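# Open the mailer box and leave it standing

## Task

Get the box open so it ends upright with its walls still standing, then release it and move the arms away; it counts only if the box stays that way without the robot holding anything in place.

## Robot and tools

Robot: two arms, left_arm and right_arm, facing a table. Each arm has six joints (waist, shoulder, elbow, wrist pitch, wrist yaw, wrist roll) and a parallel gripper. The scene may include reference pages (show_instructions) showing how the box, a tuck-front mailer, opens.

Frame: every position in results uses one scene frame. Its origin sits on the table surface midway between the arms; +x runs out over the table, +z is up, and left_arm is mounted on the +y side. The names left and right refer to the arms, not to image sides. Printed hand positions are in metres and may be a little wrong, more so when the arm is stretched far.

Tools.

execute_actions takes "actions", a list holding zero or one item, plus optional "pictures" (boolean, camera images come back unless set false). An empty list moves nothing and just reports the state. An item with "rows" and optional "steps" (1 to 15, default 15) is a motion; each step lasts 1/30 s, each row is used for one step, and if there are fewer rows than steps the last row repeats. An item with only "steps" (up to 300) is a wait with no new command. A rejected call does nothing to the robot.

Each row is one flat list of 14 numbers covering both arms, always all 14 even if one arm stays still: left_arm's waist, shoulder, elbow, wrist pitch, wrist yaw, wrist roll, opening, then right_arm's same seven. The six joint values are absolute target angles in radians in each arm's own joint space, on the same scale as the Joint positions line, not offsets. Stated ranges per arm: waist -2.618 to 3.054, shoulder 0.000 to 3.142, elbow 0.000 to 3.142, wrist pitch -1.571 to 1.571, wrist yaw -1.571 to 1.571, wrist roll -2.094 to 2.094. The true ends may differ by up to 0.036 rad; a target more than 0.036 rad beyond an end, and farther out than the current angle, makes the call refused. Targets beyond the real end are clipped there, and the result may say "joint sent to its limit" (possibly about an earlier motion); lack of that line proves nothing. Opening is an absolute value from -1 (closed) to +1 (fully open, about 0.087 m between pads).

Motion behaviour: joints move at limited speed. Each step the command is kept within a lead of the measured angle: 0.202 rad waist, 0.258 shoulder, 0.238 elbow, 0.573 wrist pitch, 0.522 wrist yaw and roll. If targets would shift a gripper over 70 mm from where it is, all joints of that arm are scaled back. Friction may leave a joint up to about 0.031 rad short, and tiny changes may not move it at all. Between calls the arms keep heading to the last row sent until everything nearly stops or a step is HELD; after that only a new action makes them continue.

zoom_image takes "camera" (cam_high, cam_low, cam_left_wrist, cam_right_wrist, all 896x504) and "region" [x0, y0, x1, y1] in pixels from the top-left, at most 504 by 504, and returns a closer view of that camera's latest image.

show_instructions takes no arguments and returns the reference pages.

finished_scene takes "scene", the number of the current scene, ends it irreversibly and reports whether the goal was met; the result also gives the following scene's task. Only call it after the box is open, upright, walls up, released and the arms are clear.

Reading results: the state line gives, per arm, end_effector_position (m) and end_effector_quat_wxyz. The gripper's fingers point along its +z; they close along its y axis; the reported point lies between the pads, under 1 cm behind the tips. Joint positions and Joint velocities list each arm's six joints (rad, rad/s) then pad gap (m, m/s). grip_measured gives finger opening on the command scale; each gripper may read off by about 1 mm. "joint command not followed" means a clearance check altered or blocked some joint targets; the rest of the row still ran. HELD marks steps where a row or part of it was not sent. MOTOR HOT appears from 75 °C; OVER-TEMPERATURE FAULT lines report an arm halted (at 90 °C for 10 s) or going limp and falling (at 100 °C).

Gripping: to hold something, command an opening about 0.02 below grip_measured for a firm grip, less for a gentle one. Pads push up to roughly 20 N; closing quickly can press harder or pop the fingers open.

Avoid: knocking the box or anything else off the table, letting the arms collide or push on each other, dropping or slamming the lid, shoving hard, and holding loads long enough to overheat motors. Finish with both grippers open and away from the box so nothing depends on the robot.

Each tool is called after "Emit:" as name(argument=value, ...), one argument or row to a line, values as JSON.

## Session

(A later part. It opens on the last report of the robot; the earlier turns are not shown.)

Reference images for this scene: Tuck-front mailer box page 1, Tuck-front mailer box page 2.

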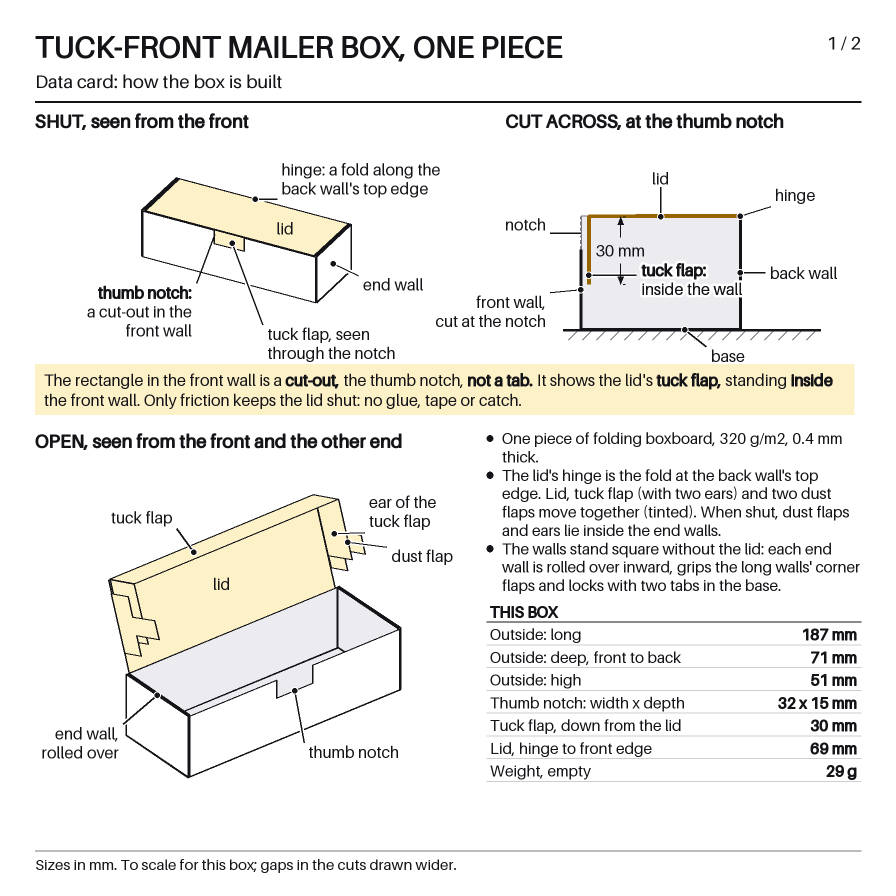

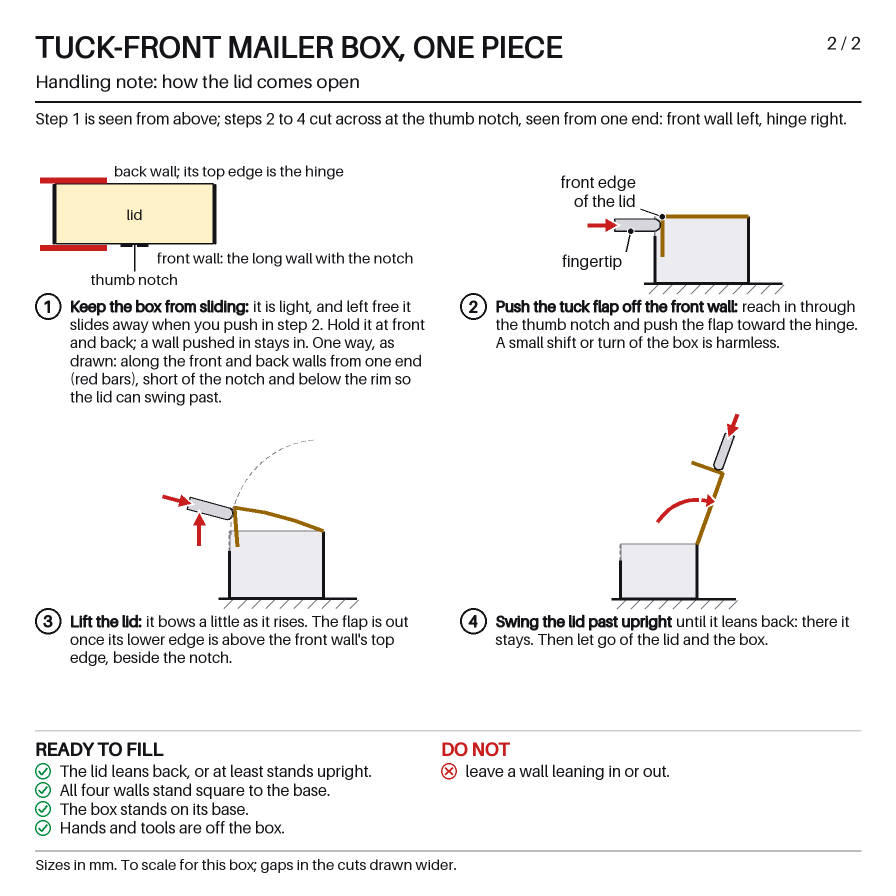

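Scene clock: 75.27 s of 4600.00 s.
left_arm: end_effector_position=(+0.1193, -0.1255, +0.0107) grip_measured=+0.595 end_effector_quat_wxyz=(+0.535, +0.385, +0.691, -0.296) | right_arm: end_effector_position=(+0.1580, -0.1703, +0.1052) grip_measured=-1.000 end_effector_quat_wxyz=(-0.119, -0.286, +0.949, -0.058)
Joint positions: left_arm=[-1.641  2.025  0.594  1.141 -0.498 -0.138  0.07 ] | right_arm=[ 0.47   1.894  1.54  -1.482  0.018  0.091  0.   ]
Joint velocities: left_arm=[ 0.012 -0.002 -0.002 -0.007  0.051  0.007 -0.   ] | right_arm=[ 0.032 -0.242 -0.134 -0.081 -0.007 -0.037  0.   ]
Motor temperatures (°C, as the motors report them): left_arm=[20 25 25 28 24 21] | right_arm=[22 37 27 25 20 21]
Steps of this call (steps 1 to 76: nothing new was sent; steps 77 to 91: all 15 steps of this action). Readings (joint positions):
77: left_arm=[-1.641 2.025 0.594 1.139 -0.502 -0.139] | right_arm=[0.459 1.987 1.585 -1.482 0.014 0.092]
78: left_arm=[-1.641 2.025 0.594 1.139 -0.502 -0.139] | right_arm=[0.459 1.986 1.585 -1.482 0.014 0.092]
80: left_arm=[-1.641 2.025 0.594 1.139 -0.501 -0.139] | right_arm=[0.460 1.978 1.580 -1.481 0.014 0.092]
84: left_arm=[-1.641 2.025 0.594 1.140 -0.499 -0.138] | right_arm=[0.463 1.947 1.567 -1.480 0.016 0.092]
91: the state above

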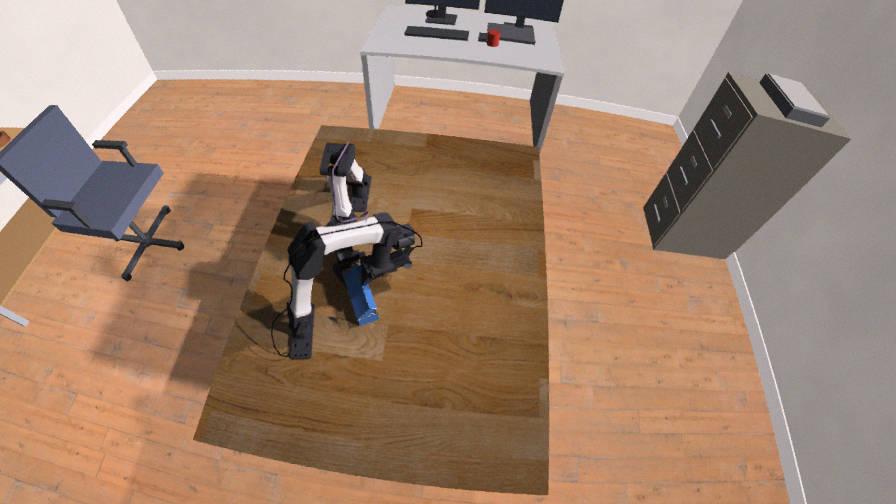

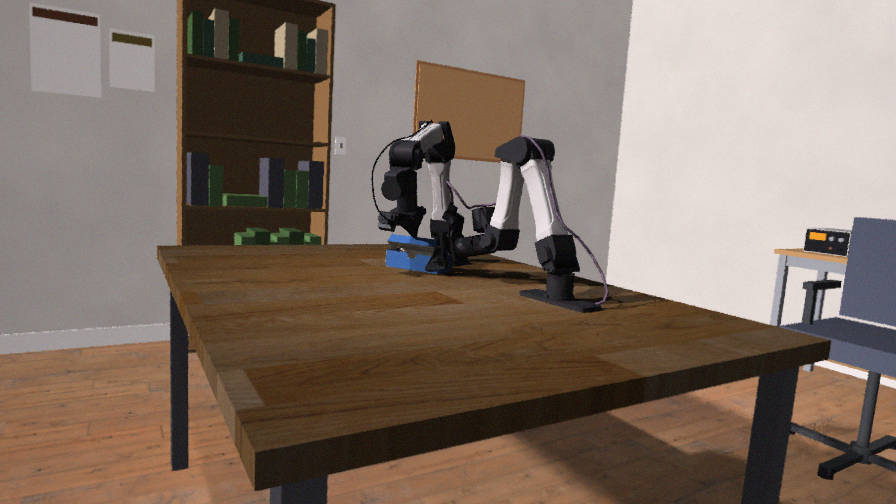

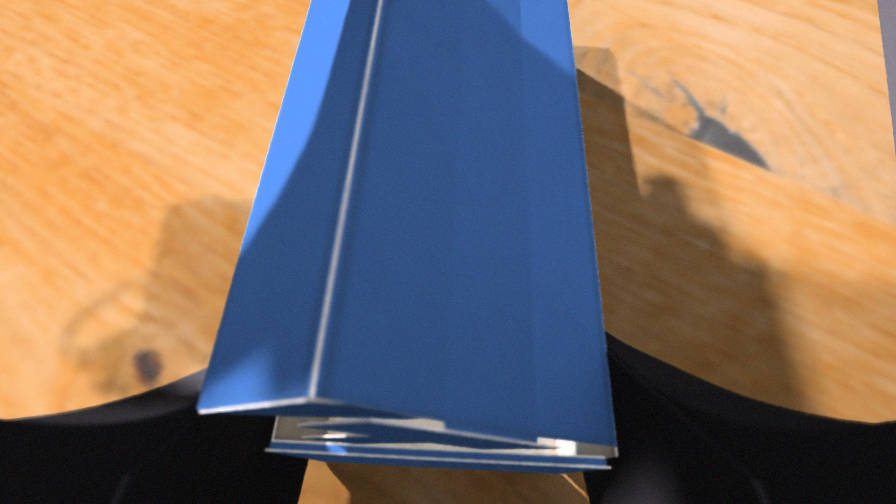

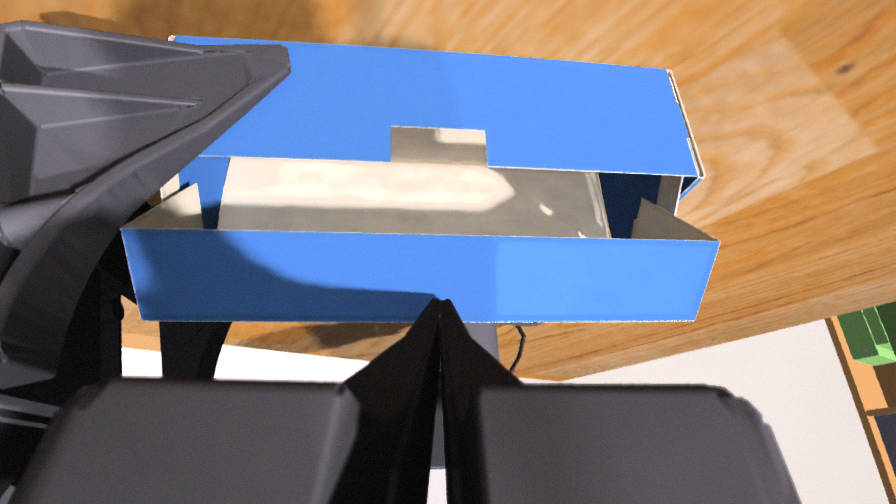

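Emit:
execute_actions(
  actions=[
    {"rows":[[-1.636,2.045,0.6,1.12,-0.525,-0.135,0.594,0.487,1.866,1.489,-1.534,0.005,0.09,-1],[-1.636,2.045,0.6,1.121,-0.523,-0.135,0.594,0.488,1.858,1.485,-1.532,0.005,0.09,-1],[-1.637,2.045,0.6,1.122,-0.521,-0.135,0.594,0.49,1.85,1.48,-1.53,0.005,0.09,-1],[-1.637,2.045,0.6,1.123,-0.519,-0.135,0.594,0.491,1.842,1.476,-1.528,0.005,0.09,-1],[-1.638,2.045,0.6,1.124,-0.517,-0.135,0.594,0.493,1.834,1.471,-1.526,0.005,0.09,-1],[-1.638,2.045,0.6,1.125,-0.515,-0.135,0.594,0.494,1.826,1.466,-1.524,0.005,0.09,-1],[-1.638,2.045,0.6,1.126,-0.513,-0.135,0.594,0.496,1.818,1.461,-1.522,0.005,0.09,-1],[-1.638,2.045,0.6,1.127,-0.511,-0.135,0.594,0.497,1.81,1.456,-1.52,0.005,0.09,-1],[-1.638,2.045,0.6,1.128,-0.51,-0.135,0.594,0.499,1.802,1.451,-1.519,0.005,0.09,-1],[-1.638,2.045,0.6,1.129,-0.51,-0.135,0.594,0.5,1.794,1.446,-1.518,0.005,0.09,-1],[-1.638,2.045,0.6,1.13,-0.51,-0.135,0.594,0.502,1.786,1.441,-1.517,0.005,0.09,-1],[-1.638,2.045,0.6,1.13,-0.51,-0.135,0.594,0.503,1.778,1.435,-1.516,0.005,0.09,-1],[-1.638,2.045,0.6,1.13,-0.51,-0.135,0.594,0.505,1.77,1.43,-1.515,0.005,0.09,-1],[-1.638,2.045,0.6,1.13,-0.51,-0.135,0.594,0.506,1.762,1.424,-1.514,0.005,0.09,-1],[-1.638,2.045,0.6,1.13,-0.51,-0.135,0.594,0.508,1.754,1.418,-1.513,0.005,0.09,-1]],"steps":15},
  ],
)

Scene clock: 78.37 s of 4600.00 s.
left_arm: end_effector_position=(+0.1187, -0.1259, +0.0108) grip_measured=+0.595 end_effector_quat_wxyz=(+0.535, +0.386, +0.691, -0.297) | right_arm: end_effector_position=(+0.1378, -0.1808, +0.1211) grip_measured=-1.000 end_effector_quat_wxyz=(-0.104, -0.298, +0.947, -0.054)
Joint positions: left_arm=[-1.641  2.025  0.594  1.142 -0.494 -0.138  0.07 ] | right_arm=[ 0.492  1.775  1.463 -1.494  0.021  0.09   0.   ]
Joint velocities: left_arm=[ 0.017 -0.022  0.012 -0.095  0.007  0.081 -0.   ] | right_arm=[ 0.051 -0.222 -0.168 -0.007 -0.066  0.007  0.   ]
Motor temperatures (°C, as the motors report them): left_arm=[20 25 25 28 24 21] | right_arm=[22 37 27 25 20 21]
Steps of this call (steps 1 to 30: the robot went on to your last target; steps 31 to 78: nothing new was sent; steps 79 to 93: all 15 steps of this action). Readings (joint positions):
79: left_arm=[-1.641 2.025 0.594 1.141 -0.497 -0.138] | right_arm=[0.474 1.878 1.532 -1.493 0.018 0.091]
80: left_arm=[-1.641 2.025 0.594 1.141 -0.497 -0.138] | right_arm=[0.474 1.876 1.531 -1.493 0.018 0.091]
82: left_arm=[-1.641 2.025 0.594 1.141 -0.494 -0.138] | right_arm=[0.475 1.866 1.523 -1.493 0.018 0.091]
86: left_arm=[-1.641 2.025 0.594 1.141 -0.494 -0.138] | right_arm=[0.482 1.831 1.501 -1.493 0.019 0.091]
93: the state above

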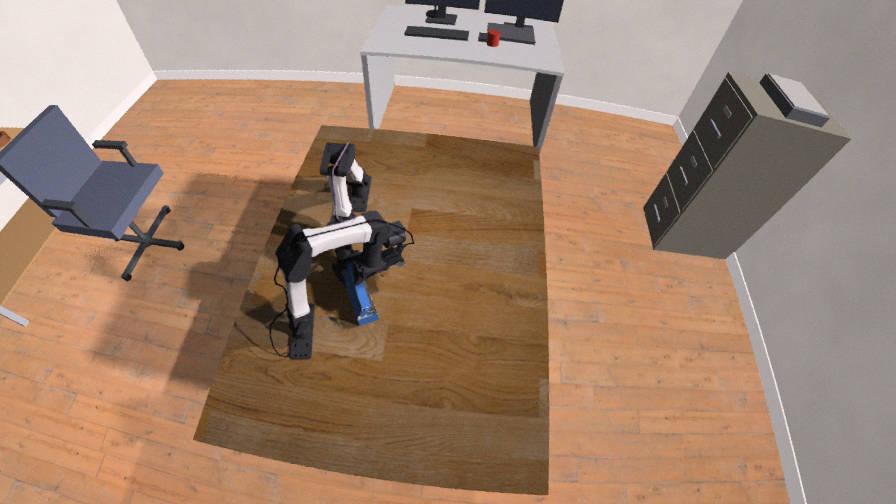

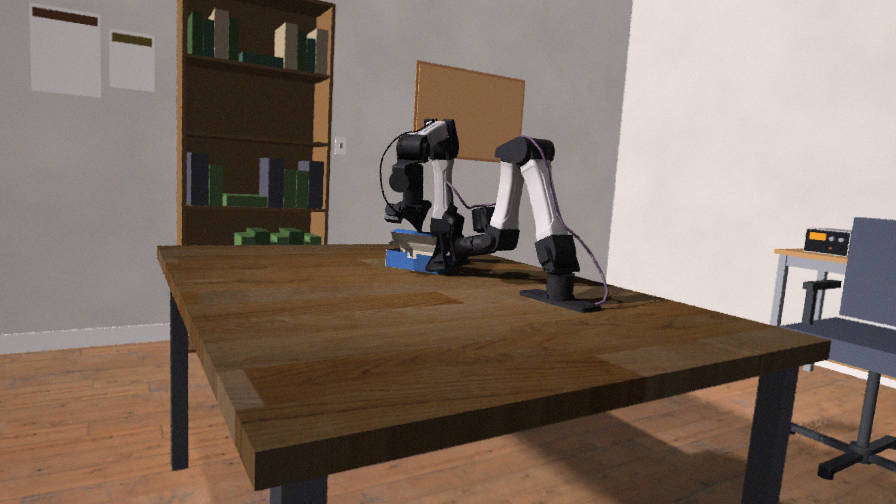

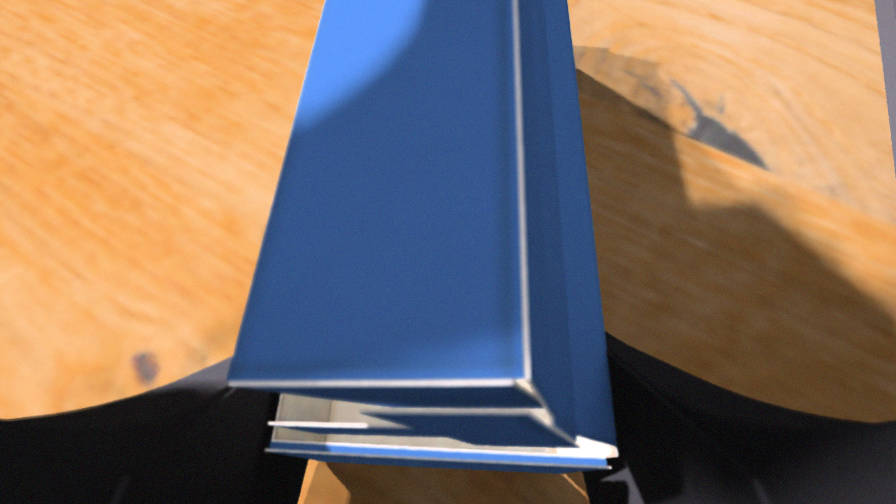

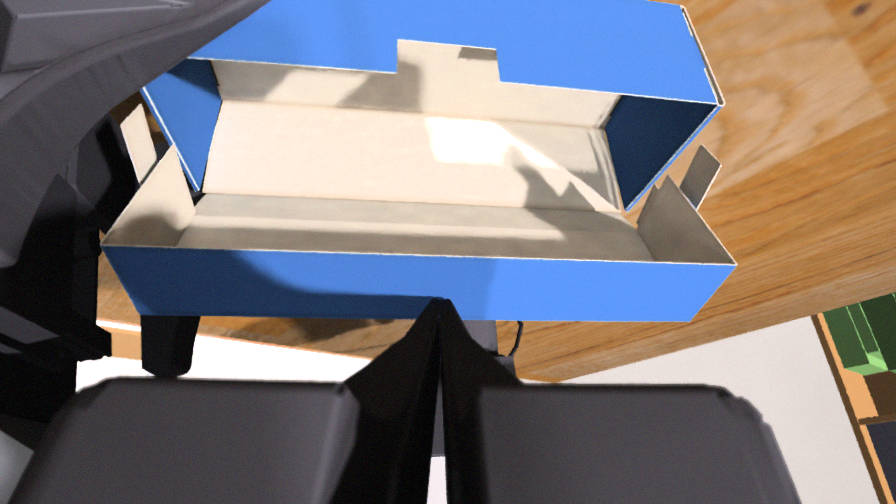

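Emit:
execute_actions(
  actions=[
    {"rows":[[-1.638,2.045,0.6,1.13,-0.51,-0.135,0.594,0.509,1.748,1.414,-1.511,0.005,0.09,-1],[-1.638,2.045,0.6,1.13,-0.51,-0.135,0.594,0.511,1.742,1.409,-1.509,0.005,0.09,-1],[-1.638,2.045,0.6,1.13,-0.51,-0.135,0.594,0.512,1.736,1.404,-1.507,0.005,0.09,-1],[-1.638,2.045,0.6,1.13,-0.51,-0.135,0.594,0.514,1.73,1.399,-1.505,0.005,0.09,-1],[-1.638,2.045,0.6,1.13,-0.51,-0.135,0.594,0.515,1.724,1.394,-1.503,0.005,0.09,-1],[-1.638,2.045,0.6,1.13,-0.51,-0.135,0.594,0.517,1.718,1.389,-1.501,0.005,0.09,-1],[-1.638,2.045,0.6,1.13,-0.51,-0.135,0.594,0.518,1.712,1.384,-1.5,0.005,0.09,-1],[-1.638,2.045,0.6,1.13,-0.51,-0.135,0.594,0.52,1.706,1.379,-1.5,0.005,0.09,-1],[-1.638,2.045,0.6,1.13,-0.51,-0.135,0.594,0.521,1.7,1.374,-1.5,0.005,0.09,-1],[-1.638,2.045,0.6,1.13,-0.51,-0.135,0.594,0.523,1.694,1.369,-1.5,0.005,0.09,-1],[-1.638,2.045,0.6,1.13,-0.51,-0.135,0.594,0.524,1.688,1.364,-1.5,0.005,0.09,-1],[-1.638,2.045,0.6,1.13,-0.51,-0.135,0.594,0.526,1.682,1.359,-1.5,0.005,0.09,-1]],"steps":15},
  ],
)

Scene clock: 81.47 s of 4600.00 s.
left_arm: end_effector_position=(+0.1187, -0.1259, +0.0108) grip_measured=+0.595 end_effector_quat_wxyz=(+0.535, +0.386, +0.691, -0.297) | right_arm: end_effector_position=(+0.1193, -0.1905, +0.1282) grip_measured=-1.000 end_effector_quat_wxyz=(-0.100, -0.308, +0.945, -0.054)
Joint positions: left_arm=[-1.641  2.025  0.594  1.142 -0.494 -0.138  0.07 ] | right_arm=[ 0.514  1.688  1.394 -1.503  0.021  0.09   0.   ]
Joint velocities: left_arm=[ 0.002  0.017  0.007 -0.081 -0.022  0.037  0.001] | right_arm=[ 0.022 -0.032 -0.056 -0.022 -0.081 -0.022  0.   ]
Motor temperatures (°C, as the motors report them): left_arm=[20 25 25 29 24 21] | right_arm=[22 36 27 25 20 21]
Steps of this call (steps 1 to 30: the robot went on to your last target; steps 31 to 78: nothing new was sent; steps 79 to 93: all 15 steps of this action). Readings (joint positions):
79: left_arm=[-1.641 2.025 0.594 1.142 -0.494 -0.138] | right_arm=[0.496 1.759 1.453 -1.501 0.021 0.090]
80: left_arm=[-1.641 2.025 0.594 1.142 -0.494 -0.138] | right_arm=[0.496 1.758 1.452 -1.501 0.021 0.090]
82: left_arm=[-1.641 2.025 0.594 1.142 -0.494 -0.138] | right_arm=[0.498 1.749 1.444 -1.501 0.021 0.090]
86: left_arm=[-1.641 2.025 0.594 1.142 -0.494 -0.138] | right_arm=[0.505 1.722 1.423 -1.501 0.021 0.090]
93: the state above

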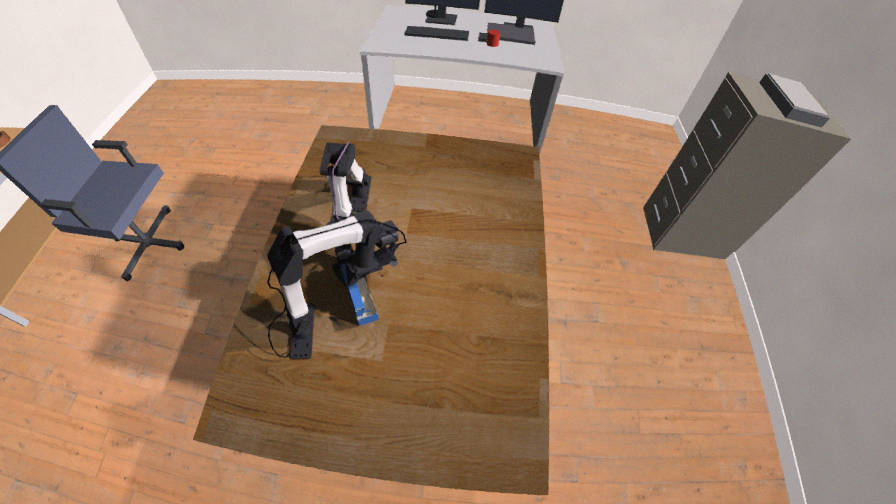

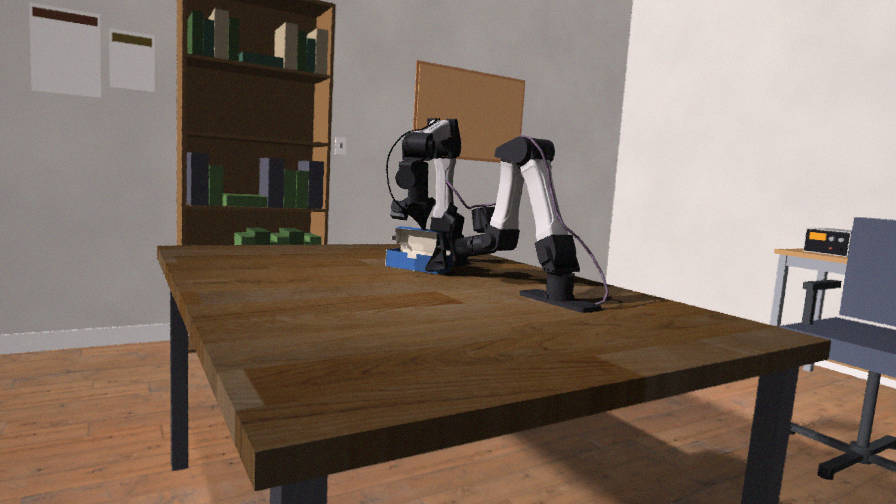

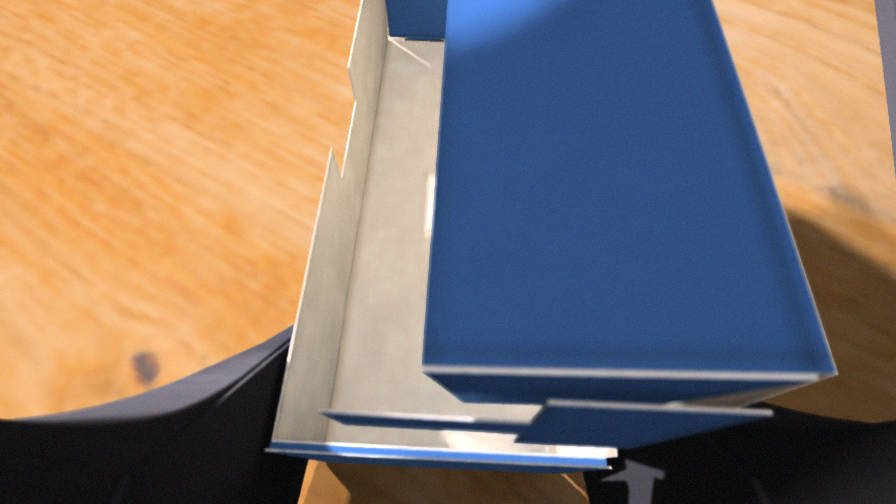

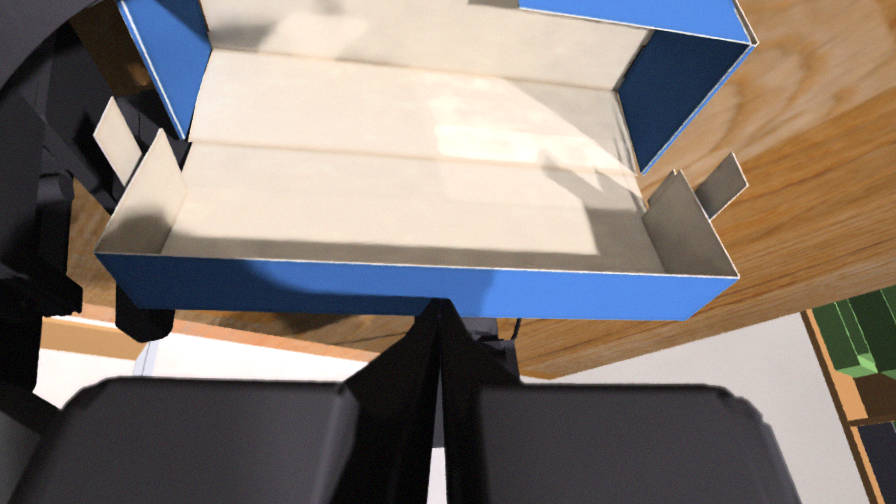

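Emit:
execute_actions(
  actions=[
    {"rows":[[-1.64,2.04,0.6,1.135,-0.5,-0.138,0.594,0.522,1.695,1.372,-1.5,0.005,0.09,-1],[-1.64,2.035,0.6,1.14,-0.5,-0.138,0.594,0.518,1.705,1.382,-1.5,0.005,0.09,-1],[-1.64,2.03,0.6,1.14,-0.5,-0.138,0.594,0.514,1.713,1.39,-1.5,0.005,0.09,-1],[-1.64,2.03,0.6,1.14,-0.5,-0.138,0.594,0.51,1.72,1.397,-1.5,0.005,0.09,-1],[-1.64,2.03,0.6,1.14,-0.5,-0.138,0.594,0.508,1.725,1.402,-1.5,0.005,0.09,-1],[-1.64,2.03,0.6,1.14,-0.5,-0.138,0.62,0.508,1.725,1.402,-1.5,0.005,0.09,-1],[-1.64,2.03,0.6,1.14,-0.5,-0.138,0.65,0.508,1.725,1.402,-1.5,0.005,0.09,-1],[-1.64,2.03,0.6,1.14,-0.5,-0.138,0.69,0.508,1.725,1.402,-1.5,0.005,0.09,-1],[-1.64,2.03,0.6,1.14,-0.5,-0.138,0.73,0.508,1.725,1.402,-1.5,0.005,0.09,-1],[-1.64,2.03,0.6,1.14,-0.5,-0.138,0.77,0.508,1.725,1.402,-1.5,0.005,0.09,-1],[-1.64,2.03,0.6,1.14,-0.5,-0.138,0.81,0.508,1.725,1.402,-1.5,0.005,0.09,-1],[-1.64,2.03,0.6,1.14,-0.5,-0.138,0.85,0.508,1.725,1.402,-1.5,0.005,0.09,-1]],"steps":15},
  ],
)

Scene clock: 83.90 s of 4600.00 s.
left_arm: end_effector_position=(+0.1184, -0.1261, +0.0109) grip_measured=+0.850 end_effector_quat_wxyz=(+0.534, +0.386, +0.690, -0.298) | right_arm: end_effector_position=(+0.1189, -0.1908, +0.1251) grip_measured=-1.000 end_effector_quat_wxyz=(-0.109, -0.308, +0.943, -0.058)
Joint positions: left_arm=[-1.641  2.025  0.594  1.142 -0.491 -0.138  0.081] | right_arm=[ 0.514  1.704  1.392 -1.505  0.021  0.09   0.   ]
Joint velocities: left_arm=[ 0.017 -0.012 -0.002  0.007 -0.037 -0.007 -0.001] | right_arm=[ 0.017 -0.007  0.002 -0.007  0.095  0.007  0.   ]
Motor temperatures (°C, as the motors report them): left_arm=[20 25 25 29 24 21] | right_arm=[22 36 27 25 20 21]
Steps of this call (steps 1 to 15: the robot went on to your last target; steps 16 to 58: nothing new was sent; steps 59 to 73: all 15 steps of this action). Readings (joint positions):
59: left_arm=[-1.641 2.025 0.594 1.142 -0.493 -0.138] | right_arm=[0.514 1.688 1.392 -1.503 0.021 0.090]
60: left_arm=[-1.641 2.025 0.594 1.142 -0.493 -0.138] | right_arm=[0.514 1.688 1.392 -1.503 0.021 0.090]
62: left_arm=[-1.641 2.025 0.594 1.142 -0.493 -0.138] | right_arm=[0.514 1.688 1.392 -1.503 0.021 0.090]
66: left_arm=[-1.641 2.025 0.594 1.142 -0.490 -0.138] | right_arm=[0.514 1.696 1.392 -1.504 0.021 0.090]
73: the state above

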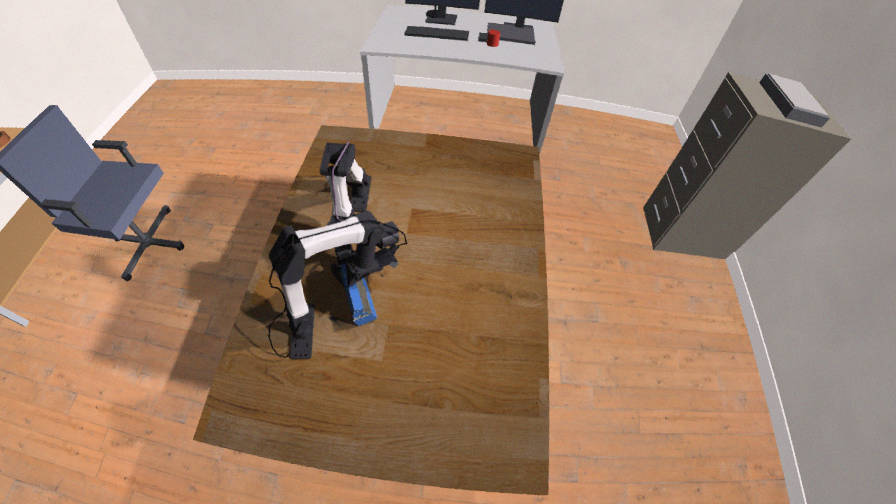

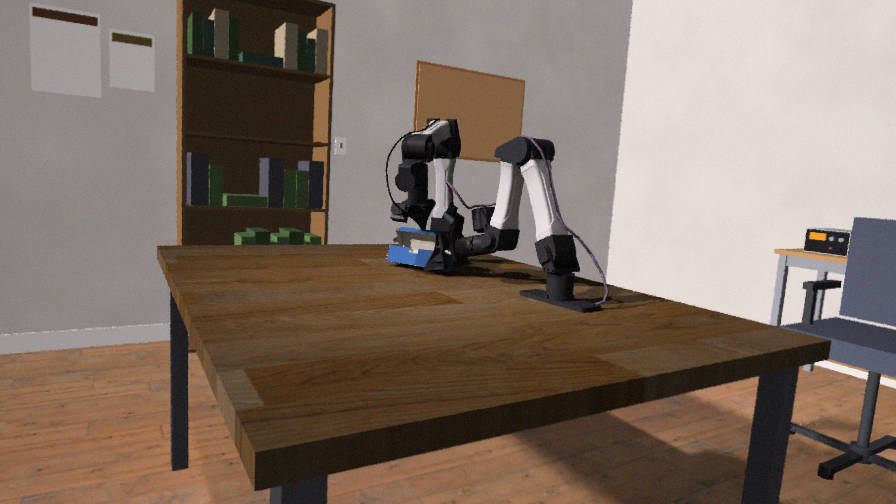

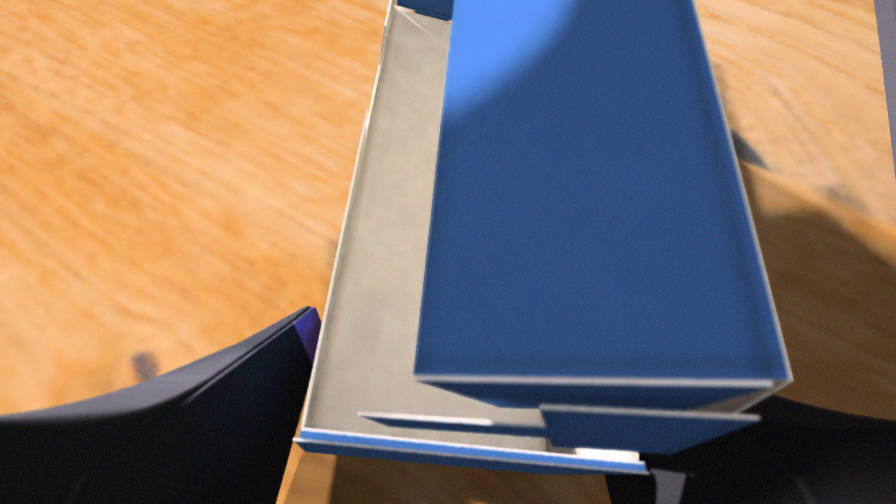

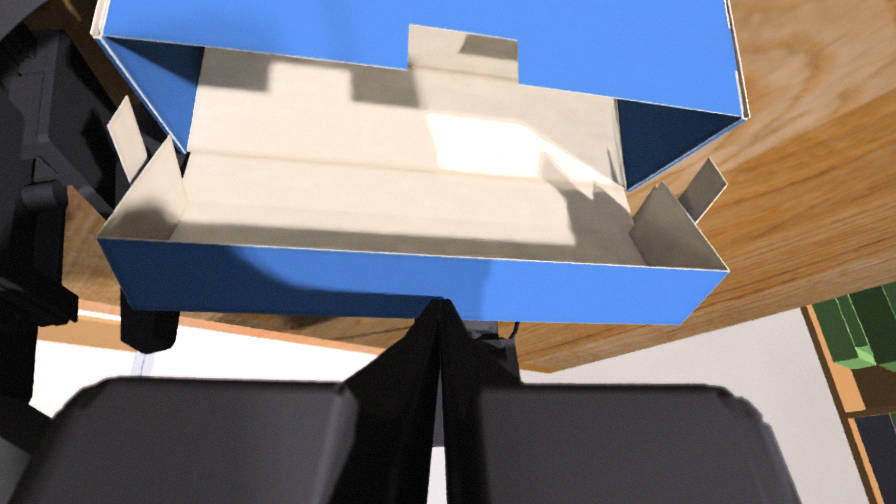

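Emit:
execute_actions(
  actions=[
    {"rows":[[-1.64,2.03,0.6,1.14,-0.5,-0.138,0.85,0.506,1.725,1.42,-1.5,0.005,0.09,-1],[-1.64,2.03,0.6,1.14,-0.5,-0.138,0.85,0.504,1.725,1.432,-1.5,0.005,0.09,-1],[-1.64,2.03,0.6,1.14,-0.5,-0.138,0.85,0.502,1.728,1.44,-1.5,0.005,0.09,-1],[-1.64,2.03,0.6,1.14,-0.5,-0.138,0.85,0.5,1.732,1.447,-1.5,0.005,0.09,-1],[-1.64,2.03,0.6,1.14,-0.5,-0.138,0.85,0.498,1.736,1.453,-1.5,0.005,0.09,-1],[-1.64,2.03,0.6,1.14,-0.5,-0.138,0.85,0.496,1.74,1.458,-1.5,0.005,0.09,-1]],"steps":11},
  ],
)

Scene clock: 85.67 s of 4600.00 s.
left_arm: end_effector_position=(+0.1185, -0.1260, +0.0109) grip_measured=+0.850 end_effector_quat_wxyz=(+0.535, +0.386, +0.690, -0.298) | right_arm: end_effector_position=(+0.1281, -0.1850, +0.1290) grip_measured=-1.000 end_effector_quat_wxyz=(-0.098, -0.303, +0.946, -0.051)
Joint positions: left_arm=[-1.641  2.025  0.594  1.142 -0.493 -0.138  0.081] | right_arm=[ 0.504  1.721  1.437 -1.507  0.019  0.09   0.   ]
Joint velocities: left_arm=[-0.022  0.007  0.002 -0.066 -0.037 -0.066 -0.001] | right_arm=[-0.017  0.027  0.007  0.007  0.022  0.051  0.   ]
Motor temperatures (°C, as the motors report them): left_arm=[20 25 25 29 24 21] | right_arm=[22 36 27 24 20 21]
Steps of this call (steps 1 to 15: the robot went on to your last target; steps 16 to 42: nothing new was sent; steps 43 to 53: all 11 steps of this action). Readings (joint positions):
43: left_arm=[-1.641 2.025 0.594 1.142 -0.492 -0.138] | right_arm=[0.514 1.704 1.392 -1.505 0.021 0.090]
44: left_arm=[-1.641 2.025 0.594 1.142 -0.492 -0.138] | right_arm=[0.514 1.705 1.395 -1.507 0.021 0.090]
46: left_arm=[-1.641 2.025 0.594 1.142 -0.492 -0.138] | right_arm=[0.512 1.708 1.411 -1.508 0.021 0.090]
50: left_arm=[-1.641 2.025 0.594 1.142 -0.493 -0.138] | right_arm=[0.505 1.718 1.436 -1.507 0.019 0.090]
53: the state above

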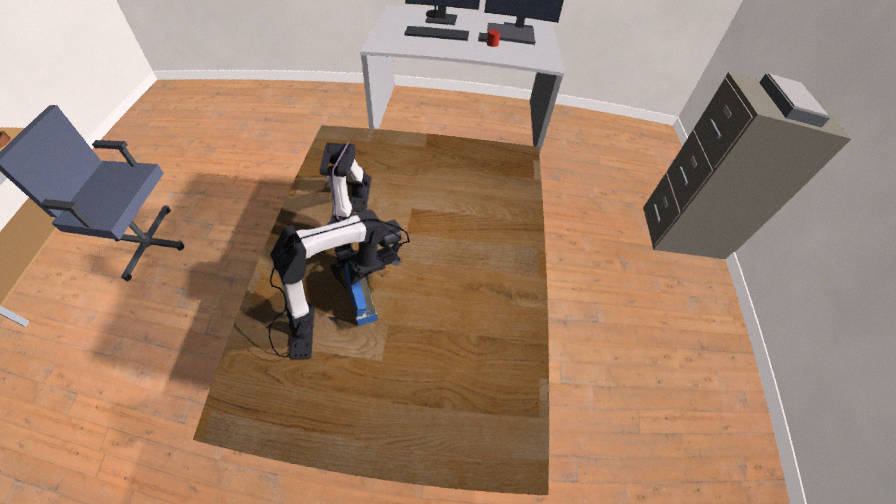

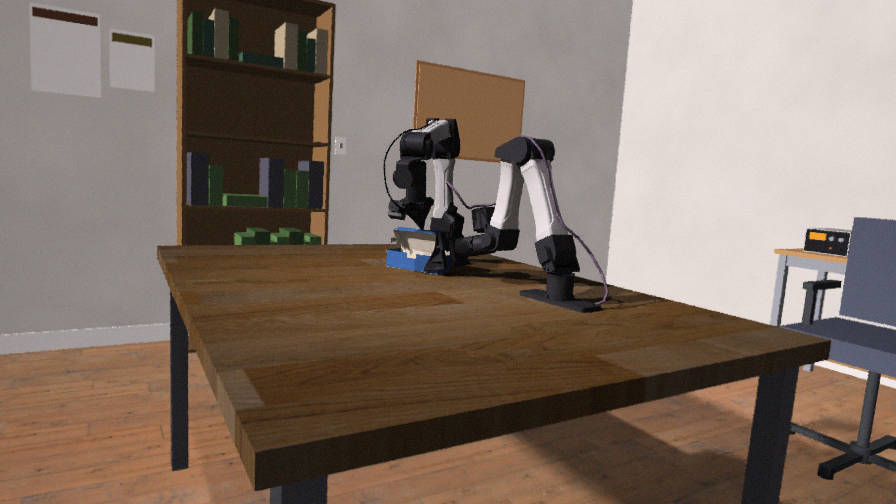

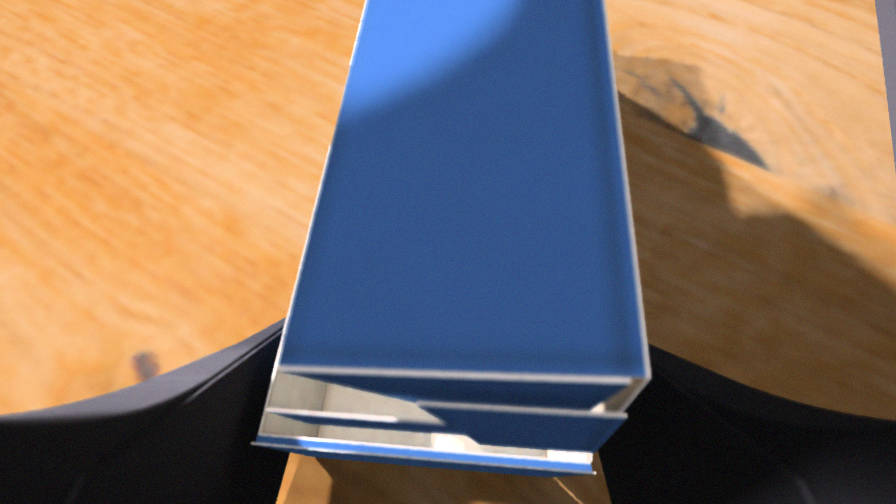

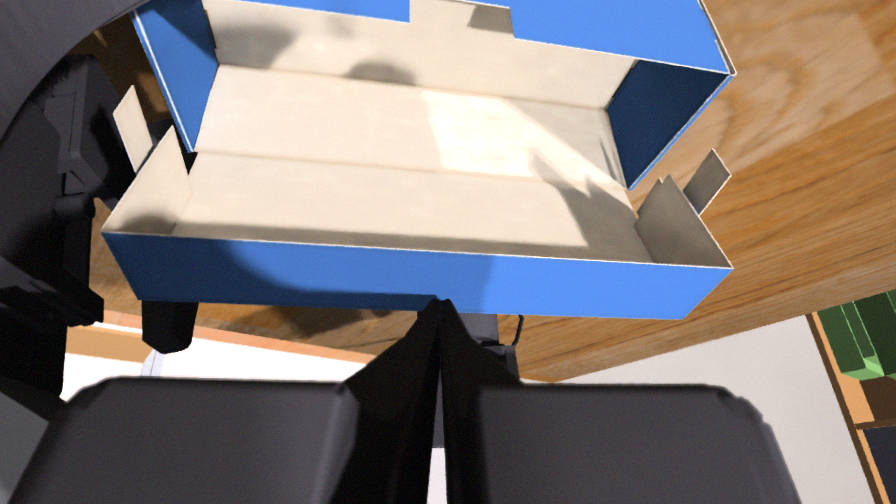

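Emit:
execute_actions(
  actions=[
    {"rows":[[-1.648,2.02,0.58,1.15,-0.508,-0.142,0.85,0.496,1.742,1.461,-1.5,0.005,0.09,-1],[-1.654,2.013,0.568,1.157,-0.513,-0.144,0.85,0.495,1.745,1.464,-1.5,0.005,0.09,-1],[-1.66,2.007,0.557,1.164,-0.518,-0.146,0.85,0.494,1.748,1.467,-1.5,0.005,0.09,-1],[-1.666,2.001,0.545,1.171,-0.523,-0.148,0.85,0.493,1.751,1.47,-1.5,0.005,0.09,-1],[-1.672,1.995,0.534,1.178,-0.528,-0.15,0.85,0.492,1.754,1.472,-1.5,0.005,0.09,-1],[-1.678,1.989,0.522,1.185,-0.533,-0.152,0.85,0.492,1.757,1.474,-1.5,0.005,0.09,-1],[-1.684,1.983,0.511,1.192,-0.538,-0.154,0.85,0.492,1.757,1.474,-1.5,0.005,0.09,-1],[-1.69,1.976,0.499,1.198,-0.542,-0.155,0.85,0.492,1.757,1.474,-1.5,0.005,0.09,-1],[-1.695,1.97,0.488,1.204,-0.546,-0.156,0.85,0.492,1.757,1.474,-1.5,0.005,0.09,-1],[-1.695,1.97,0.488,1.204,-0.546,-0.156,0.82,0.492,1.757,1.474,-1.5,0.005,0.09,-1],[-1.695,1.97,0.488,1.204,-0.546,-0.156,0.79,0.492,1.757,1.474,-1.5,0.005,0.09,-1],[-1.695,1.97,0.488,1.204,-0.546,-0.156,0.76,0.492,1.757,1.474,-1.5,0.005,0.09,-1],[-1.695,1.97,0.488,1.204,-0.546,-0.156,0.73,0.492,1.757,1.474,-1.5,0.005,0.09,-1],[-1.695,1.97,0.488,1.204,-0.546,-0.156,0.7,0.492,1.757,1.474,-1.5,0.005,0.09,-1],[-1.695,1.97,0.488,1.204,-0.546,-0.156,0.67,0.492,1.757,1.474,-1.5,0.005,0.09,-1]],"steps":15},
  ],
)

Scene clock: 90.13 s of 4600.00 s.
left_arm: end_effector_position=(+0.1051, -0.1066, +0.0135) grip_measured=+0.686 end_effector_quat_wxyz=(+0.538, +0.386, +0.687, -0.300) | right_arm: end_effector_position=(+0.1313, -0.1831, +0.1275) grip_measured=-1.000 end_effector_quat_wxyz=(-0.101, -0.301, +0.947, -0.051)
Joint positions: left_arm=[-1.686  1.983  0.506  1.192 -0.535 -0.144  0.074] | right_arm=[ 0.5    1.74   1.451 -1.507  0.017  0.09   0.   ]
Joint velocities: left_arm=[-0.002 -0.002  0.007  0.081 -0.066 -0.081 -0.027] | right_arm=[ 0.012 -0.007 -0.002  0.037 -0.022 -0.037  0.   ]
Motor temperatures (°C, as the motors report them): left_arm=[20 26 25 29 23 21] | right_arm=[22 35 28 24 20 21]
Steps of this call (steps 1 to 15: the robot went on to your last target; steps 16 to 90: nothing new was sent; then 0.97 s passed at rest; steps 91 to 105: all 15 steps of this action). Readings (joint positions):
91: left_arm=[-1.641 2.025 0.594 1.142 -0.494 -0.138] | right_arm=[0.504 1.722 1.437 -1.507 0.018 0.090]
92: left_arm=[-1.641 2.025 0.594 1.143 -0.496 -0.138] | right_arm=[0.504 1.722 1.437 -1.507 0.018 0.090]
94: left_arm=[-1.645 2.023 0.585 1.152 -0.502 -0.138] | right_arm=[0.504 1.723 1.438 -1.507 0.018 0.090]
98: left_arm=[-1.669 2.000 0.538 1.170 -0.518 -0.141] | right_arm=[0.501 1.737 1.451 -1.507 0.017 0.090]
105: the state above

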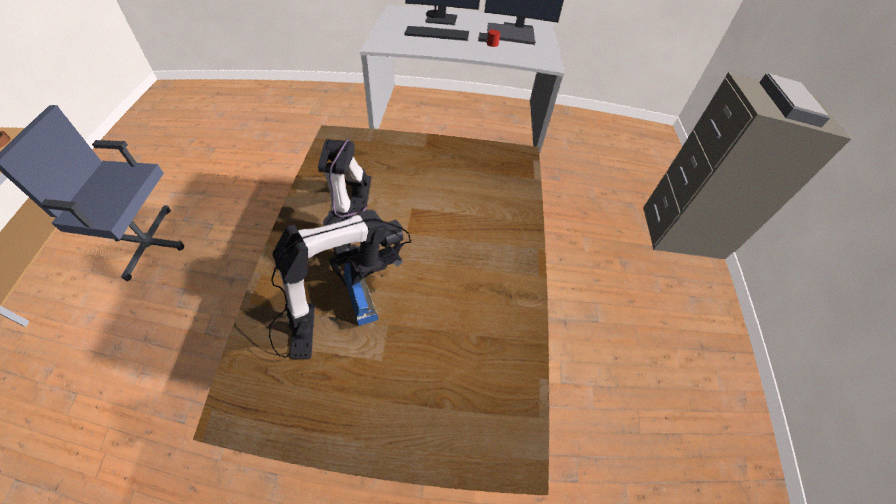

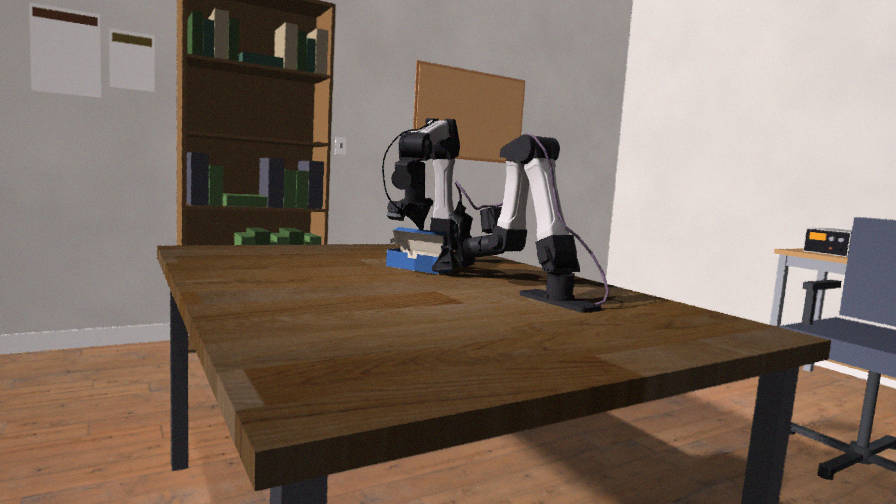

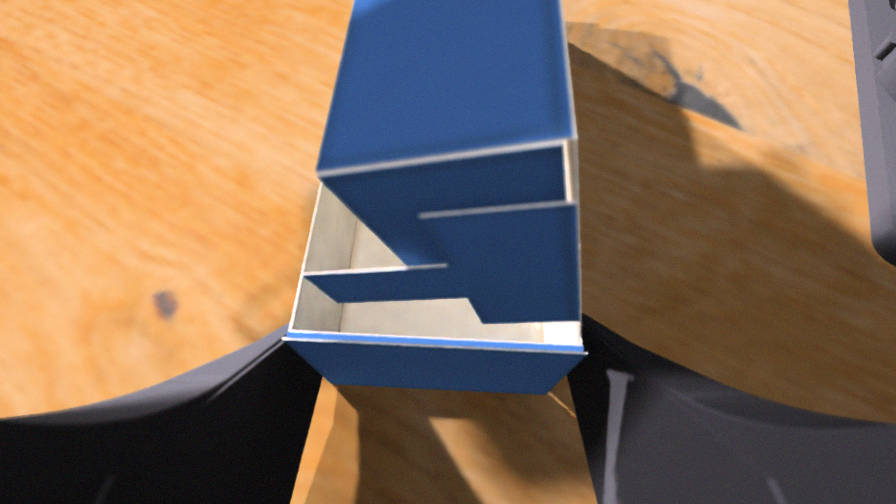

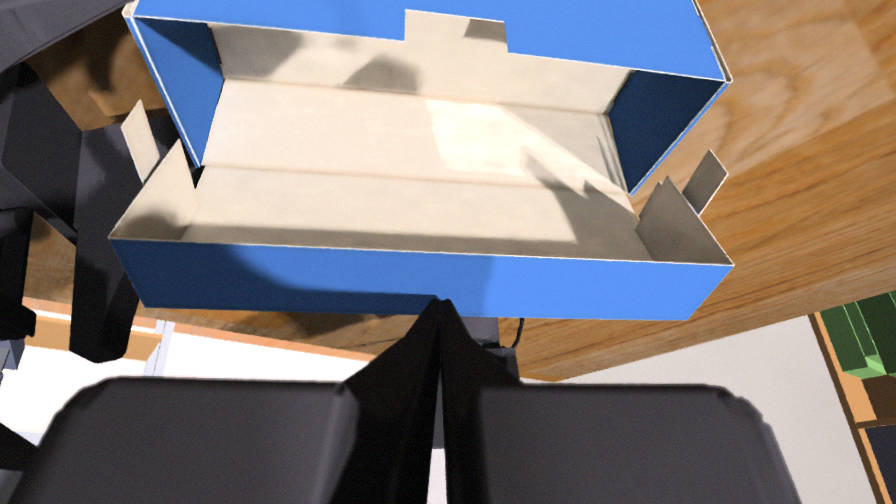

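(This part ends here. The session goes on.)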